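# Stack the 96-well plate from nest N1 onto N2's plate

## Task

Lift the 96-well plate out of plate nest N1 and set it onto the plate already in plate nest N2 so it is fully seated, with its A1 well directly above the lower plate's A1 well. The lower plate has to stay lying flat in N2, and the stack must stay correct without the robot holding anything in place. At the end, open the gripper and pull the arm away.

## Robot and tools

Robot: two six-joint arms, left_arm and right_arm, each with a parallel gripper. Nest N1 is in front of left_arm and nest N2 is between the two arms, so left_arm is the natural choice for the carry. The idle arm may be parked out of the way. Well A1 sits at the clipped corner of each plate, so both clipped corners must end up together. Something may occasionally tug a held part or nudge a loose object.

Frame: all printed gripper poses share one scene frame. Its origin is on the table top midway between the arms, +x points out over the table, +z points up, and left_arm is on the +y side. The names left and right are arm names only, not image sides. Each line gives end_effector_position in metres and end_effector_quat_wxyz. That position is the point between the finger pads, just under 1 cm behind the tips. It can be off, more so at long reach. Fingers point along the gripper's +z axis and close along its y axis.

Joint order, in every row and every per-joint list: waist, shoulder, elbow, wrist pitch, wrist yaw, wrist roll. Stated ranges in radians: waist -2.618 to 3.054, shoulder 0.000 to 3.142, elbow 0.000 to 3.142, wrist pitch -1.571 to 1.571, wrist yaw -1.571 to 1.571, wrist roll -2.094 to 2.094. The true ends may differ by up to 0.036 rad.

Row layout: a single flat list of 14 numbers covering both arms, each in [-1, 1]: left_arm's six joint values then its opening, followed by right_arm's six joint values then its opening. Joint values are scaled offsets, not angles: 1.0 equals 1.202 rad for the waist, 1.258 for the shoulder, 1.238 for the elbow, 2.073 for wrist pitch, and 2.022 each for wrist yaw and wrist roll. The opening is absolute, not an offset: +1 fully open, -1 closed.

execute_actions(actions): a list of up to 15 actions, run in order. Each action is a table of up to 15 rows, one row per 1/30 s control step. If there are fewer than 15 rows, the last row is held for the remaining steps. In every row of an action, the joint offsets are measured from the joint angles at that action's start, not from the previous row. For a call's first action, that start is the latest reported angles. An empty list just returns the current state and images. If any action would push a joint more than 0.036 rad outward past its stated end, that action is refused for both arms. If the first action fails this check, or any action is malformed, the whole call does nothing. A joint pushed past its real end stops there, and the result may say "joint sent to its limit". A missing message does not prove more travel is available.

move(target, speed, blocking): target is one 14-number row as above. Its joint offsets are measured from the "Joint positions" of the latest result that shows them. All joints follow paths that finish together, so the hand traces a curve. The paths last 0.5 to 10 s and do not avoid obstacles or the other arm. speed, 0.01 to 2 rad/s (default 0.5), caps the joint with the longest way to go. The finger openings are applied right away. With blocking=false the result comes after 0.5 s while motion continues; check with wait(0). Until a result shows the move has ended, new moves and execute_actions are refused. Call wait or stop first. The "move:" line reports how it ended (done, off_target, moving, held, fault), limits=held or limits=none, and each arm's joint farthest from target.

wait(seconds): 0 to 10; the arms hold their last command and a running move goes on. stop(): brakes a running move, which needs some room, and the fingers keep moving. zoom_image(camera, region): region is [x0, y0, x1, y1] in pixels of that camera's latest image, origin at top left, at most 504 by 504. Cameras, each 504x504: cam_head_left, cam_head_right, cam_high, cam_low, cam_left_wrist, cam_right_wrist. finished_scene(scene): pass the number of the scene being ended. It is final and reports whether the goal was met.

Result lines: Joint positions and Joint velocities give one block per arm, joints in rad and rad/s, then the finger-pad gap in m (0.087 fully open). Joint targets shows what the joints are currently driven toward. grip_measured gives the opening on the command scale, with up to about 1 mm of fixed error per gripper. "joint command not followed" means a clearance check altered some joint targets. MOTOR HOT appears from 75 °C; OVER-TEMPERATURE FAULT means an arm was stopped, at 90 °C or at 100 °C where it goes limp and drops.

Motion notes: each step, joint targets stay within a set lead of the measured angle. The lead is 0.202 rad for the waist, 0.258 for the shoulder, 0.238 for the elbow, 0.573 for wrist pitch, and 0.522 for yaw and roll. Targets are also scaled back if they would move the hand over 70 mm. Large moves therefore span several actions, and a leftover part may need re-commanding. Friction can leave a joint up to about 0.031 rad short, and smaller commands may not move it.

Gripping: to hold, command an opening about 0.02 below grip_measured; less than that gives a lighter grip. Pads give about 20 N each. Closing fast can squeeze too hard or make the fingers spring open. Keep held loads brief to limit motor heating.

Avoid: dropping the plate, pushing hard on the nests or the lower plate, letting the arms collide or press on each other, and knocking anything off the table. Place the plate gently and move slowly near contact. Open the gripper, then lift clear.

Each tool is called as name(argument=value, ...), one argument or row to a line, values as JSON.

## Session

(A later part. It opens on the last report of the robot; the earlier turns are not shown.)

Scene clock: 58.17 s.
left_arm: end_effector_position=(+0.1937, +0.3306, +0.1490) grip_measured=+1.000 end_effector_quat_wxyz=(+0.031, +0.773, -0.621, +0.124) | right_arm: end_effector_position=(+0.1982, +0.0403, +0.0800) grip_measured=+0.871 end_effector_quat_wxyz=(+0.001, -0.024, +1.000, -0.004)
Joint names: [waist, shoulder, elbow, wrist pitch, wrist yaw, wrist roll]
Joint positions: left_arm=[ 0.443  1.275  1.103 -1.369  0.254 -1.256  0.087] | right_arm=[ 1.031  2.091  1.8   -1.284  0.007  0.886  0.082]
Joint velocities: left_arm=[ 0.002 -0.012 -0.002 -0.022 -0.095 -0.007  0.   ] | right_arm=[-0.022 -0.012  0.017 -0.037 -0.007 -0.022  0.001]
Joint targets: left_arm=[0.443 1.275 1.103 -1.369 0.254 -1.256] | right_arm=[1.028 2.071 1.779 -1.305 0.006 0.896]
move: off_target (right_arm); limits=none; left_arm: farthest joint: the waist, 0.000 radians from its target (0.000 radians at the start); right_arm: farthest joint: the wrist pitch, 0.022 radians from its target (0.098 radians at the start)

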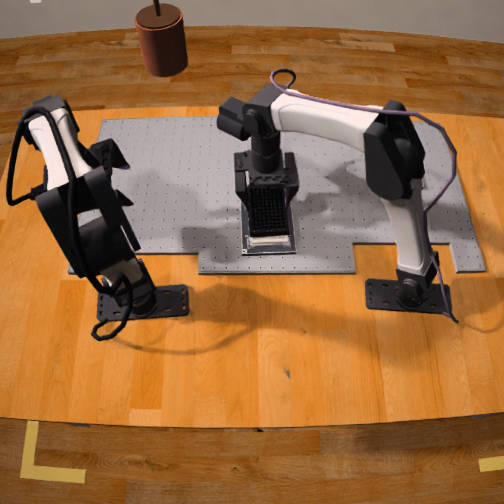

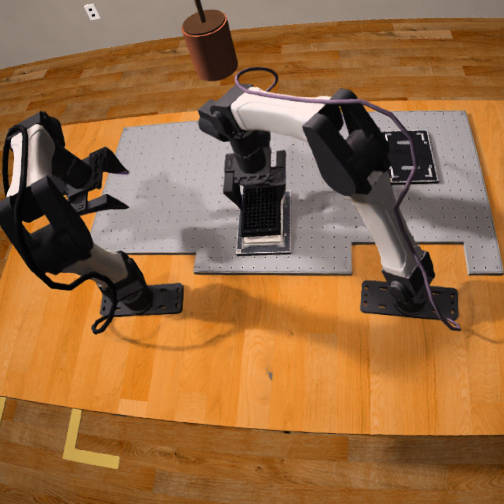

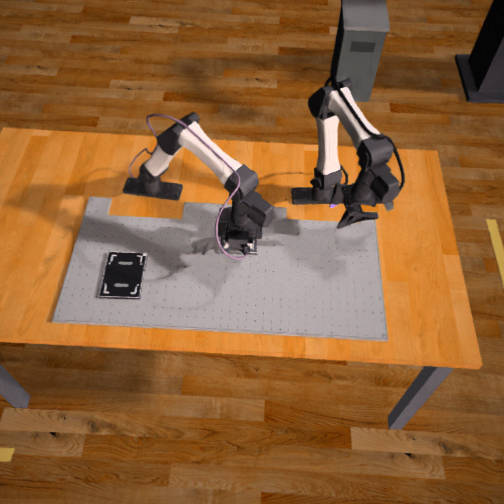

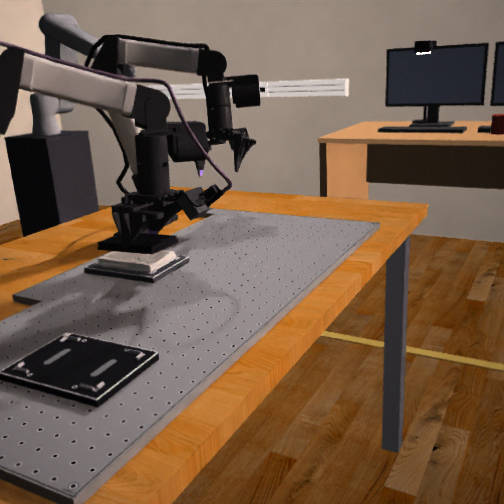

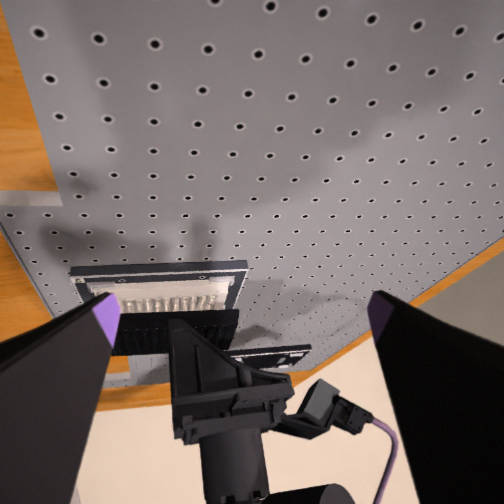

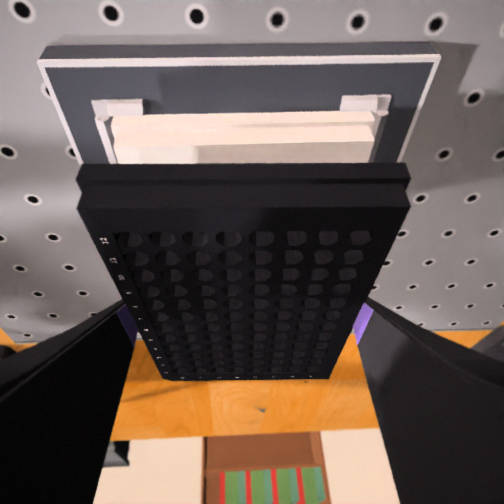

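move(
  target=[0,0,0,0,0,0,1,0,-0.0465,-0.1026,0.054,-0.026,0.015,0.845],
  speed=0.2,
)

zoom_image(
  camera="cam_low",
  region=[80,220,200,290],
)

zoom_image(
  camera="cam_head_left",
  region=[230,200,305,262],
)

Scene clock: 73.87 s.
left_arm: end_effector_position=(+0.1937, +0.3306, +0.1490) grip_measured=+1.000 end_effector_quat_wxyz=(+0.031, +0.773, -0.621, +0.124) | right_arm: end_effector_position=(+0.1904, +0.0419, +0.0685) grip_measured=+0.871 end_effector_quat_wxyz=(-0.006, -0.014, +1.000, +0.018)
Joint names: [waist, shoulder, elbow, wrist pitch, wrist yaw, wrist roll]
Joint positions: left_arm=[ 0.443  1.275  1.103 -1.369  0.254 -1.256  0.087] | right_arm=[ 1.031  2.052  1.693 -1.19  -0.032  0.907  0.082]
Joint velocities: left_arm=[ 0.002 -0.012  0.017  0.051  0.037 -0.022  0.   ] | right_arm=[-0.002 -0.012 -0.037 -0.007 -0.007 -0.007  0.001]
Joint targets: left_arm=[0.443 1.275 1.103 -1.369 0.254 -1.256] | right_arm=[1.031 2.033 1.673 -1.172 -0.046 0.917]
move: done; limits=none; left_arm: farthest joint: the waist, 0.000 radians from its target (0.000 radians at the start); right_arm: farthest joint: the shoulder, 0.020 radians from its target (0.059 radians at the start)

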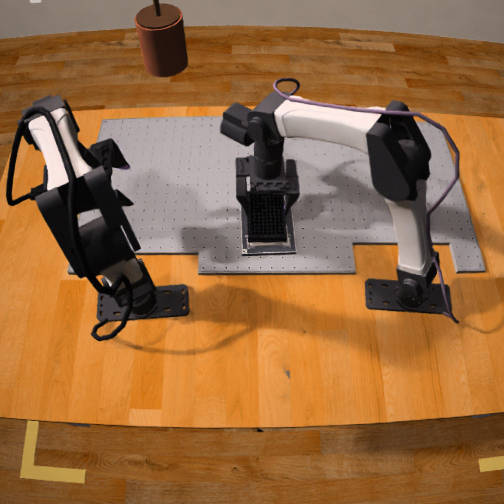

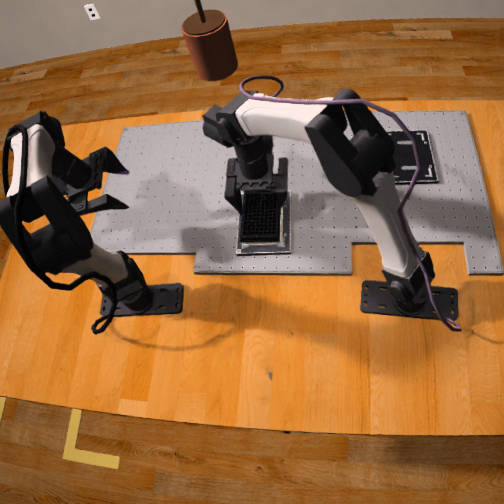

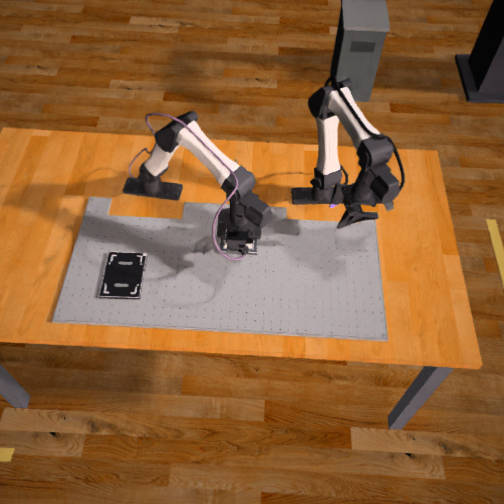

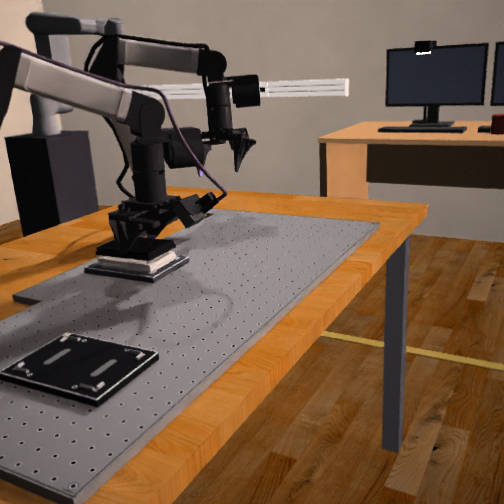

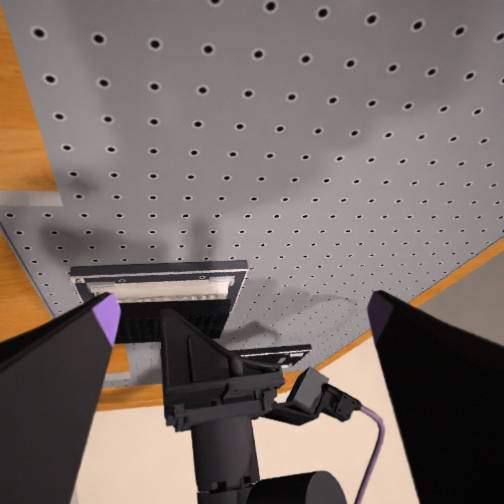

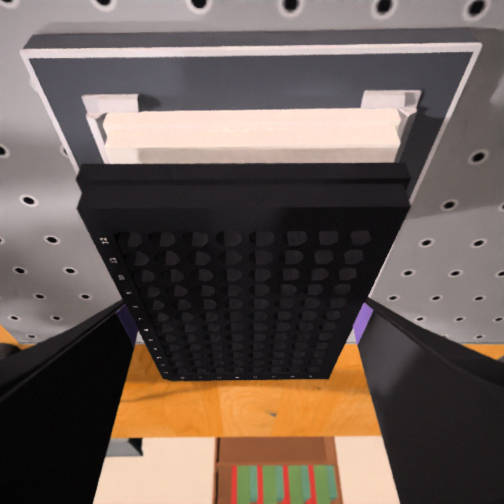

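Region (80, 220, 200, 290) of cam_low's 504x504 image, scaled by 4.200, with more detail than that image has; it fills the top 294 rows of this view, and the rest is white.

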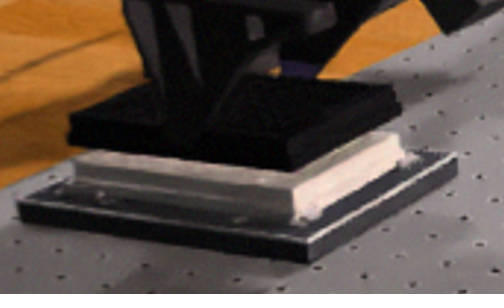

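Region (230, 200, 305, 262) of cam_head_left's 504x504 image, scaled by 6.720, with more detail than that image has; it fills the top 417 rows of this view, and the rest is white.

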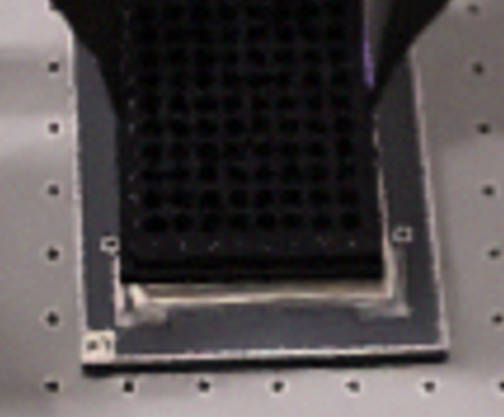

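execute_actions(
  actions=[
    [[0,0,0,0,0,0,1,-0.012,0,-0.016,0.01,0,-0.006,0.845],[0,0,0,0,0,0,1,-0.019,0,-0.02,0.012,0,-0.008,0.845],[0,0,0,0,0,0,1,-0.019,0,-0.023,0.013,0,-0.01,0.845],[0,0,0,0,0,0,1,-0.012,0,-0.026,0.014,0,-0.012,0.845],[0,0,0,0,0,0,1,-0.012,0,-0.028,0.015,0,-0.013,0.845],[0,0,0,0,0,0,1,-0.012,0,-0.03,0.016,0,-0.013,0.845],[0,0,0,0,0,0,1,-0.012,0,-0.032,0.017,0,-0.013,0.845],[0,0,0,0,0,0,1,-0.012,0,-0.034,0.018,0,-0.013,0.845]],
  ],
)

zoom_image(
  camera="cam_low",
  region=[80,220,200,290],
)

Scene clock: 83.37 s.
left_arm: end_effector_position=(+0.1937, +0.3306, +0.1490) grip_measured=+1.000 end_effector_quat_wxyz=(+0.031, +0.773, -0.621, +0.124) | right_arm: end_effector_position=(+0.1909, +0.0385, +0.0629) grip_measured=+0.871 end_effector_quat_wxyz=(-0.008, -0.019, +1.000, +0.016)
Joint names: [waist, shoulder, elbow, wrist pitch, wrist yaw, wrist roll]
Joint positions: left_arm=[ 0.443  1.275  1.103 -1.369  0.254 -1.256  0.087] | right_arm=[ 1.025  2.052  1.67  -1.172 -0.032  0.891  0.082]
Joint velocities: left_arm=[-0.002  0.007 -0.027 -0.007 -0.007 -0.051  0.   ] | right_arm=[ 0.007  0.017 -0.002 -0.022  0.007 -0.037  0.   ]
Joint targets: left_arm=[0.443 1.275 1.103 -1.369 0.254 -1.256] | right_arm=[1.016 2.052 1.651 -1.152 -0.032 0.881]

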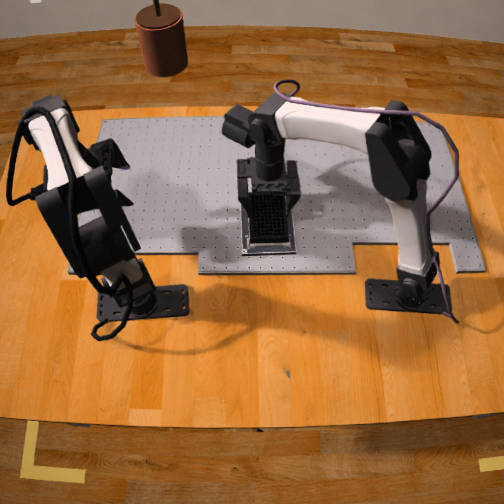

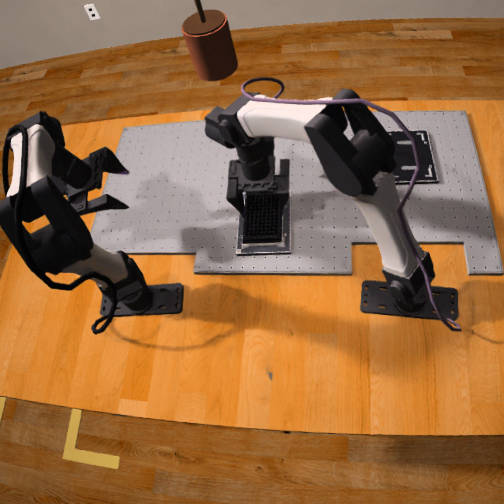

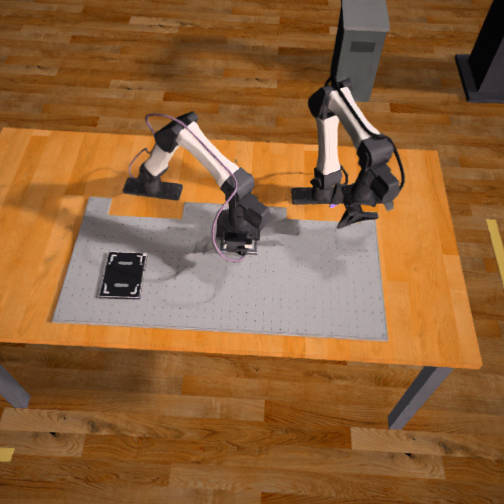

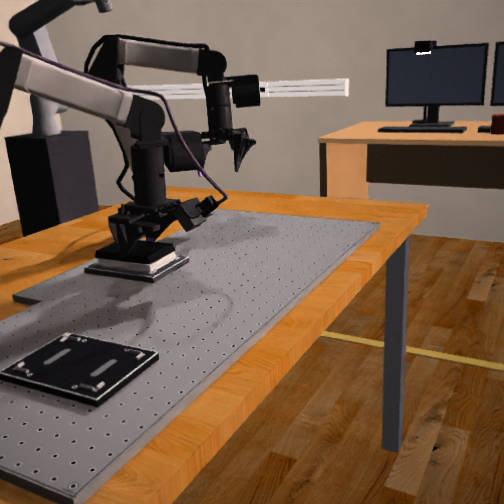

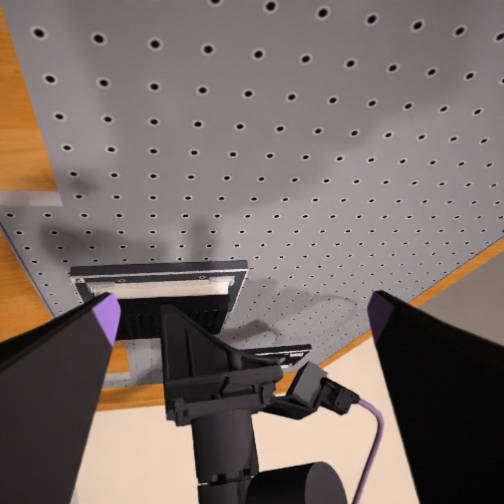

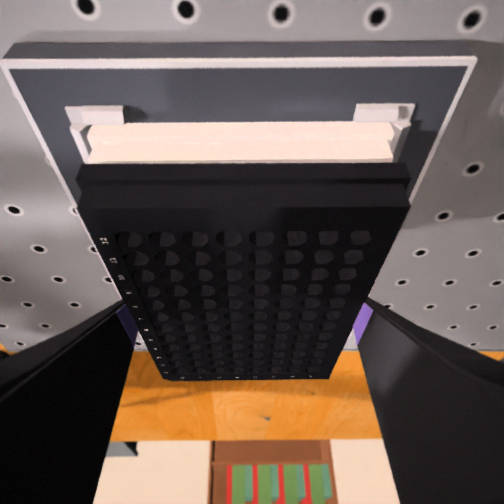

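Region (80, 220, 200, 290) of cam_low's 504x504 image, scaled by 4.200, with more detail than that image has; it fills the top 294 rows of this view, and the rest is white.

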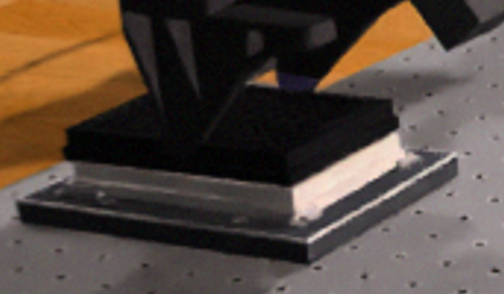

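execute_actions(
  actions=[
    [[0,0,0,0,0,0,1,0,0.012,0,0.012,0,0,0.845],[0,0,0,0,0,0,1,0,0.012,0,0.016,0,0,0.845],[0,0,0,0,0,0,1,0,0.012,0,0.016,0,0,0.845],[0,0,0,0,0,0,1,0,0.012,0,0.013,0,0,0.845]],
  ],
)

zoom_image(
  camera="cam_left_wrist",
  region=[60,250,260,350],
)

Scene clock: 87.40 s.
left_arm: end_effector_position=(+0.1937, +0.3306, +0.1490) grip_measured=+1.000 end_effector_quat_wxyz=(+0.031, +0.773, -0.621, +0.124) | right_arm: end_effector_position=(+0.1923, +0.0403, +0.0627) grip_measured=+0.871 end_effector_quat_wxyz=(-0.005, -0.019, +1.000, +0.020)
Joint names: [waist, shoulder, elbow, wrist pitch, wrist yaw, wrist roll]
Joint positions: left_arm=[ 0.443  1.275  1.103 -1.369  0.254 -1.256  0.087] | right_arm=[ 1.025  2.052  1.67  -1.163 -0.032  0.891  0.082]
Joint velocities: left_arm=[-0.002 -0.017 -0.002  0.037  0.051  0.007  0.   ] | right_arm=[ 0.007  0.027 -0.007 -0.022 -0.051 -0.081 -0.   ]
Joint targets: left_arm=[0.443 1.275 1.103 -1.369 0.254 -1.256] | right_arm=[1.025 2.068 1.670 -1.145 -0.032 0.892]

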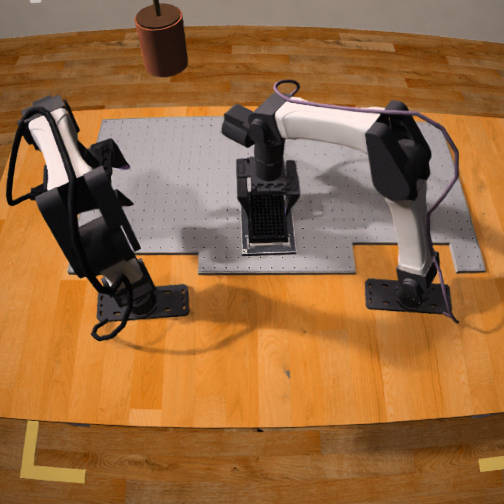

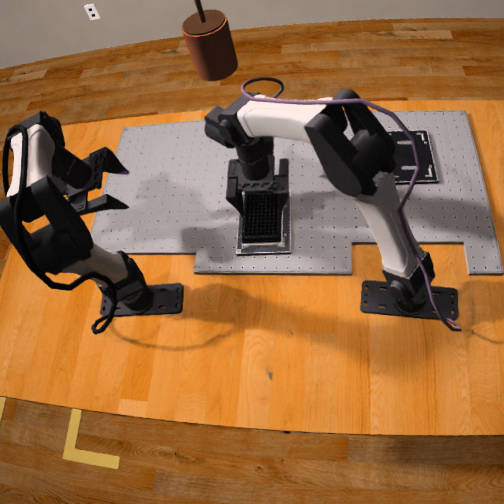

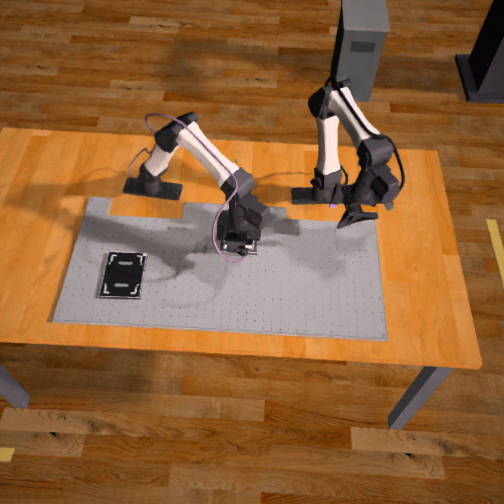

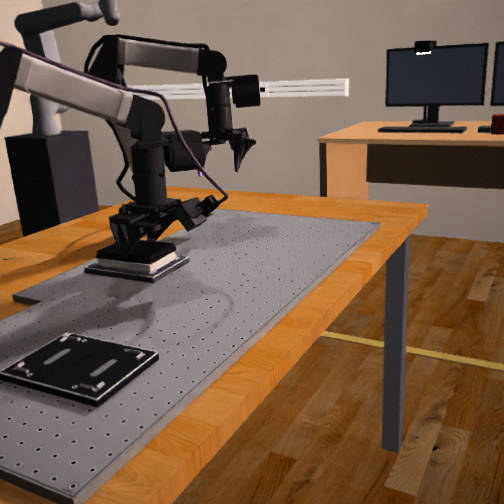

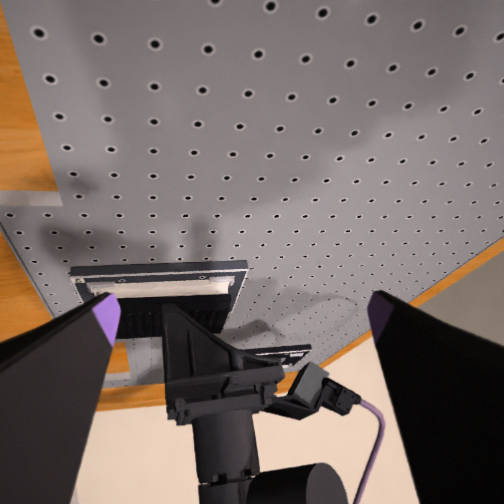

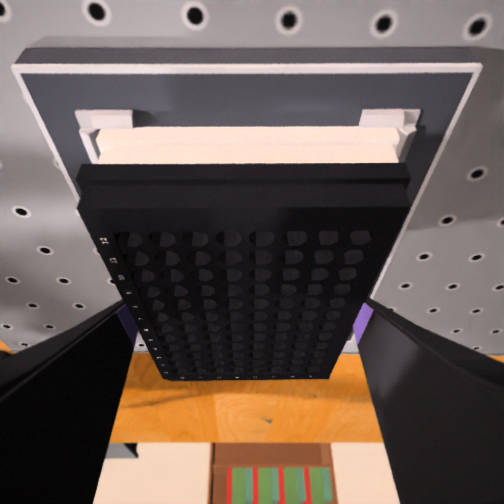

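Region (60, 250, 260, 350) of cam_left_wrist's 504x504 image, scaled by 2.520, with more detail than that image has.

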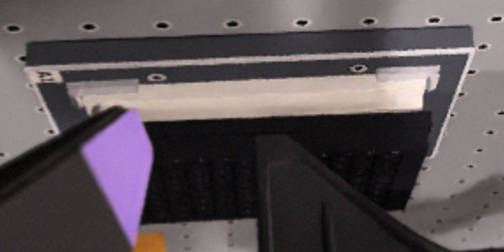

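execute_actions(
  actions=[
    [[0,0,0,0,0,0,1,0,0.02,0,-0.006,0,0,0.845],[0,0,0,0,0,0,1,0,0.025,0,-0.006,0,0,0.845],[0,0,0,0,0,0,1,0,0.029,0,-0.006,0,0,0.845],[0,0,0,0,0,0,1,0,0.029,0,-0.006,0,0,0.845],[0,0,0,0,0,0,1,0,0.025,0,-0.006,0,0,0.845]],
  ],
)

zoom_image(
  camera="cam_low",
  region=[80,220,200,290],
)

zoom_image(
  camera="cam_left_wrist",
  region=[60,250,260,350],
)

Scene clock: 92.30 s.
left_arm: end_effector_position=(+0.1937, +0.3306, +0.1490) grip_measured=+1.000 end_effector_quat_wxyz=(+0.031, +0.773, -0.621, +0.124) | right_arm: end_effector_position=(+0.1919, +0.0398, +0.0597) grip_measured=+0.871 end_effector_quat_wxyz=(-0.008, -0.019, +1.000, +0.016)
Joint names: [waist, shoulder, elbow, wrist pitch, wrist yaw, wrist roll]
Joint positions: left_arm=[ 0.443  1.275  1.103 -1.369  0.254 -1.256  0.087] | right_arm=[ 1.025  2.061  1.67  -1.164 -0.032  0.891  0.082]
Joint velocities: left_arm=[-0.002  0.012  0.007  0.007 -0.081 -0.022  0.   ] | right_arm=[ 0.022 -0.012 -0.002 -0.007 -0.037  0.051 -0.001]
Joint targets: left_arm=[0.443 1.275 1.103 -1.369 0.254 -1.256] | right_arm=[1.025 2.084 1.670 -1.175 -0.032 0.891]

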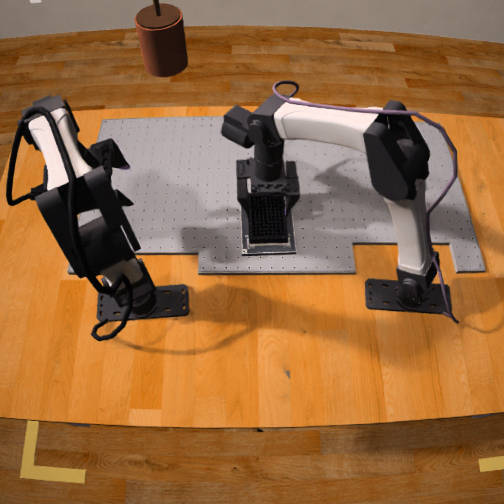

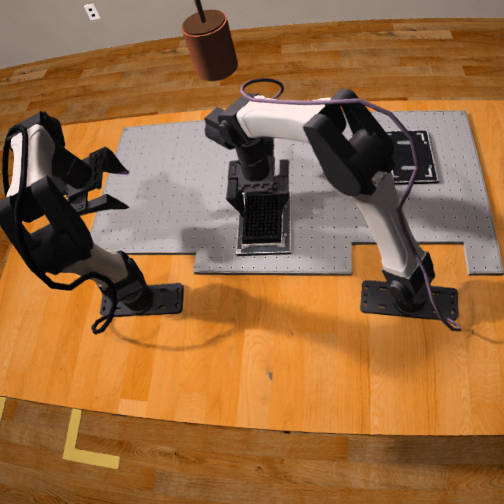

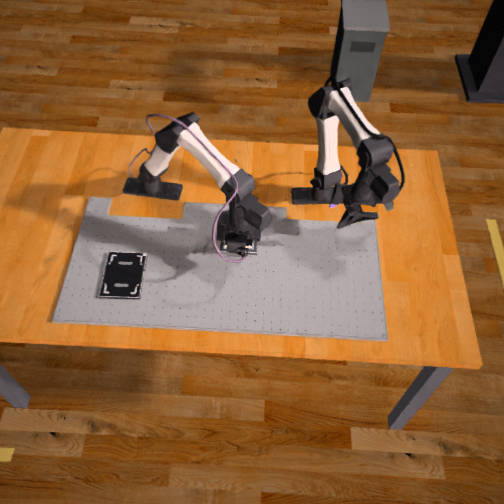

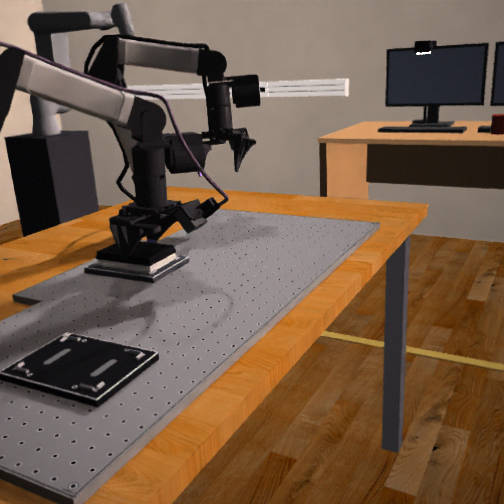

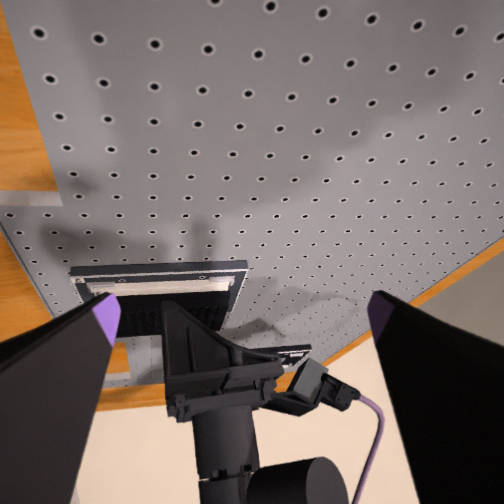

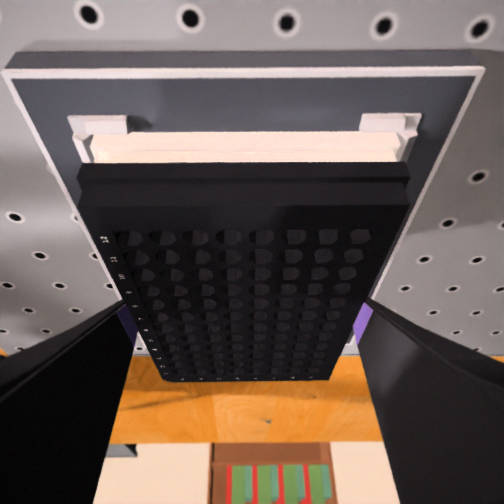

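Region (80, 220, 200, 290) of cam_low's 504x504 image, scaled by 4.200, with more detail than that image has; it fills the top 294 rows of this view, and the rest is white.

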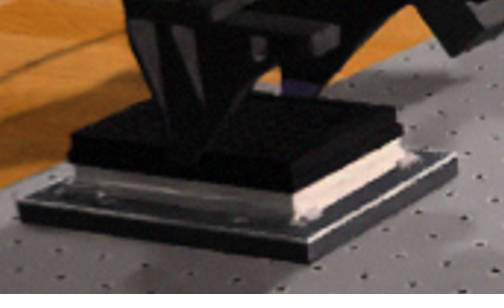

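Region (60, 250, 260, 350) of cam_left_wrist's 504x504 image, scaled by 2.520, with more detail than that image has.

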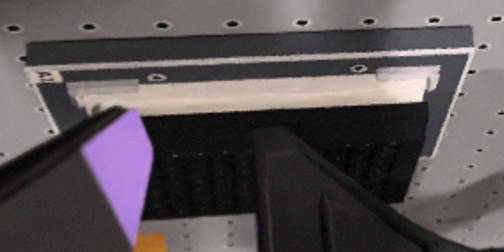

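execute_actions(
  actions=[
    [[0,0,0,0,0,0,1,0,0,0,-0.01,-0.006,0,0.845],[0,0,0,0,0,0,1,0,-0.004,0,-0.013,-0.01,0,0.845],[0,0,0,0,0,0,1,0,-0.008,0,-0.016,-0.014,0,0.845],[0,0,0,0,0,0,1,0,-0.008,0,-0.019,-0.017,0,0.845],[0,0,0,0,0,0,1,0,-0.008,0,-0.021,-0.02,0,0.845]],
    [[0,0,0,0,0,0,1,0,0.01,0,0,0,0,0.845],[0,0,0,0,0,0,1,0,0.02,0,0,0,0,0.845],[0,0,0,0,0,0,1,0,0.026,0,0,0,0,0.845],[0,0,0,0,0,0,1,0,0.03,0,0,0,0,0.845],[0,0,0,0,0,0,1,0,0.03,0,0,0,0,0.845],[0,0,0,0,0,0,1,0,0.03,0,0,0,0,0.845],[0,0,0,0,0,0,1,0,0.02,0,0,0,0,0.845],[0,0,0,0,0,0,1,0,0.01,0,0,0,0,0.845]],
  ],
)

zoom_image(
  camera="cam_low",
  region=[80,220,200,290],
)

zoom_image(
  camera="cam_left_wrist",
  region=[60,250,260,350],
)

Scene clock: 101.30 s.
left_arm: end_effector_position=(+0.1937, +0.3306, +0.1490) grip_measured=+1.000 end_effector_quat_wxyz=(+0.031, +0.773, -0.621, +0.124) | right_arm: end_effector_position=(+0.1905, +0.0397, +0.0590) grip_measured=+0.871 end_effector_quat_wxyz=(-0.012, -0.019, +1.000, +0.016)
Joint names: [waist, shoulder, elbow, wrist pitch, wrist yaw, wrist roll]
Joint positions: left_arm=[ 0.443  1.275  1.103 -1.369  0.254 -1.256  0.087] | right_arm=[ 1.025  2.064  1.67  -1.167 -0.038  0.891  0.082]
Joint velocities: left_arm=[ 0.022 -0.002  0.002 -0.007  0.022  0.007  0.   ] | right_arm=[ 0.002  0.007  0.002 -0.051 -0.051 -0.007  0.001]
Joint targets: left_arm=[0.443 1.275 1.103 -1.369 0.254 -1.256] | right_arm=[1.025 2.074 1.670 -1.167 -0.039 0.891]

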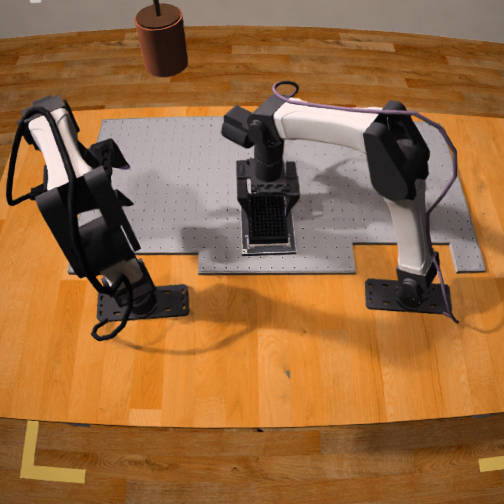

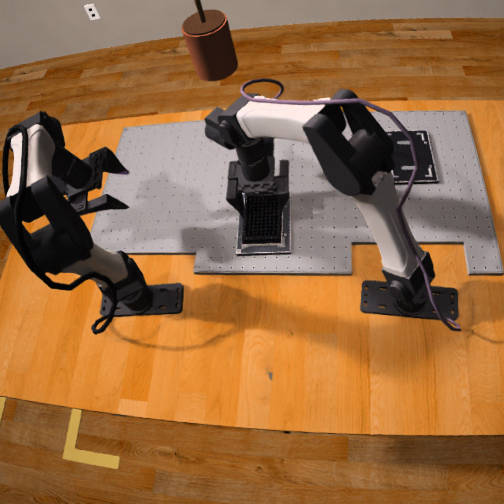

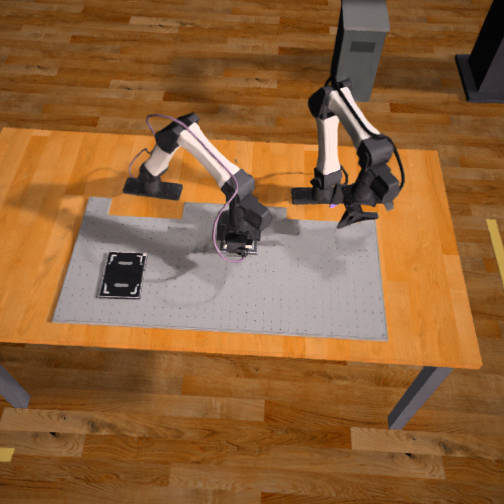

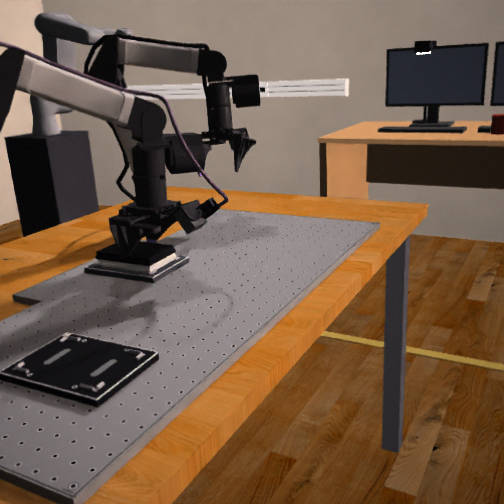

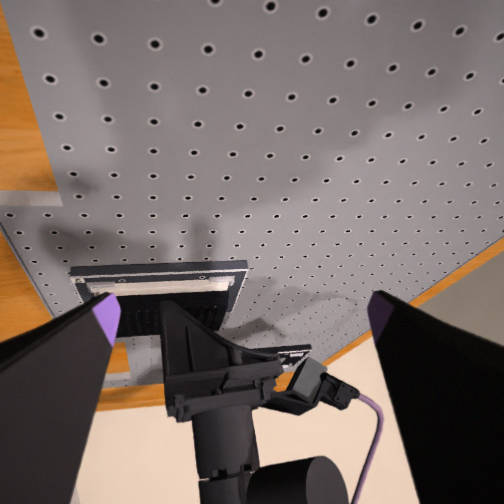

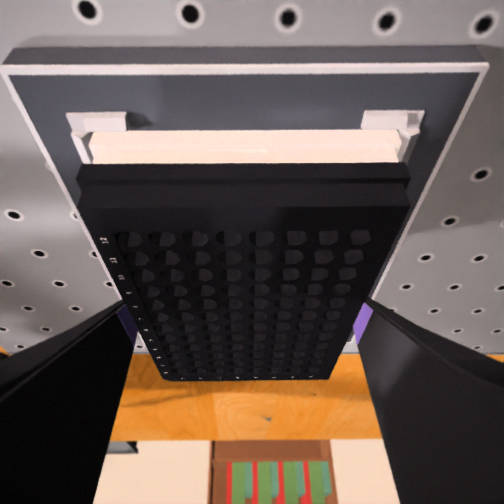

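Region (80, 220, 200, 290) of cam_low's 504x504 image, scaled by 4.200, with more detail than that image has; it fills the top 294 rows of this view, and the rest is white.

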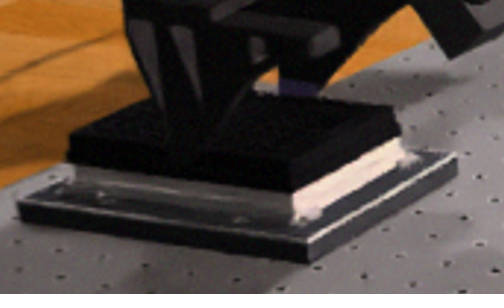

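Region (60, 250, 260, 350) of cam_left_wrist's 504x504 image, scaled by 2.520, with more detail than that image has.

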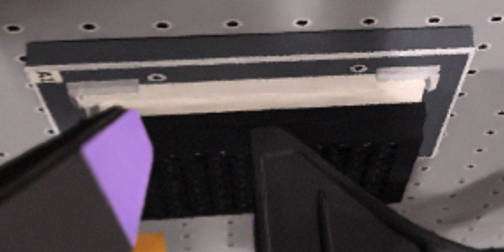

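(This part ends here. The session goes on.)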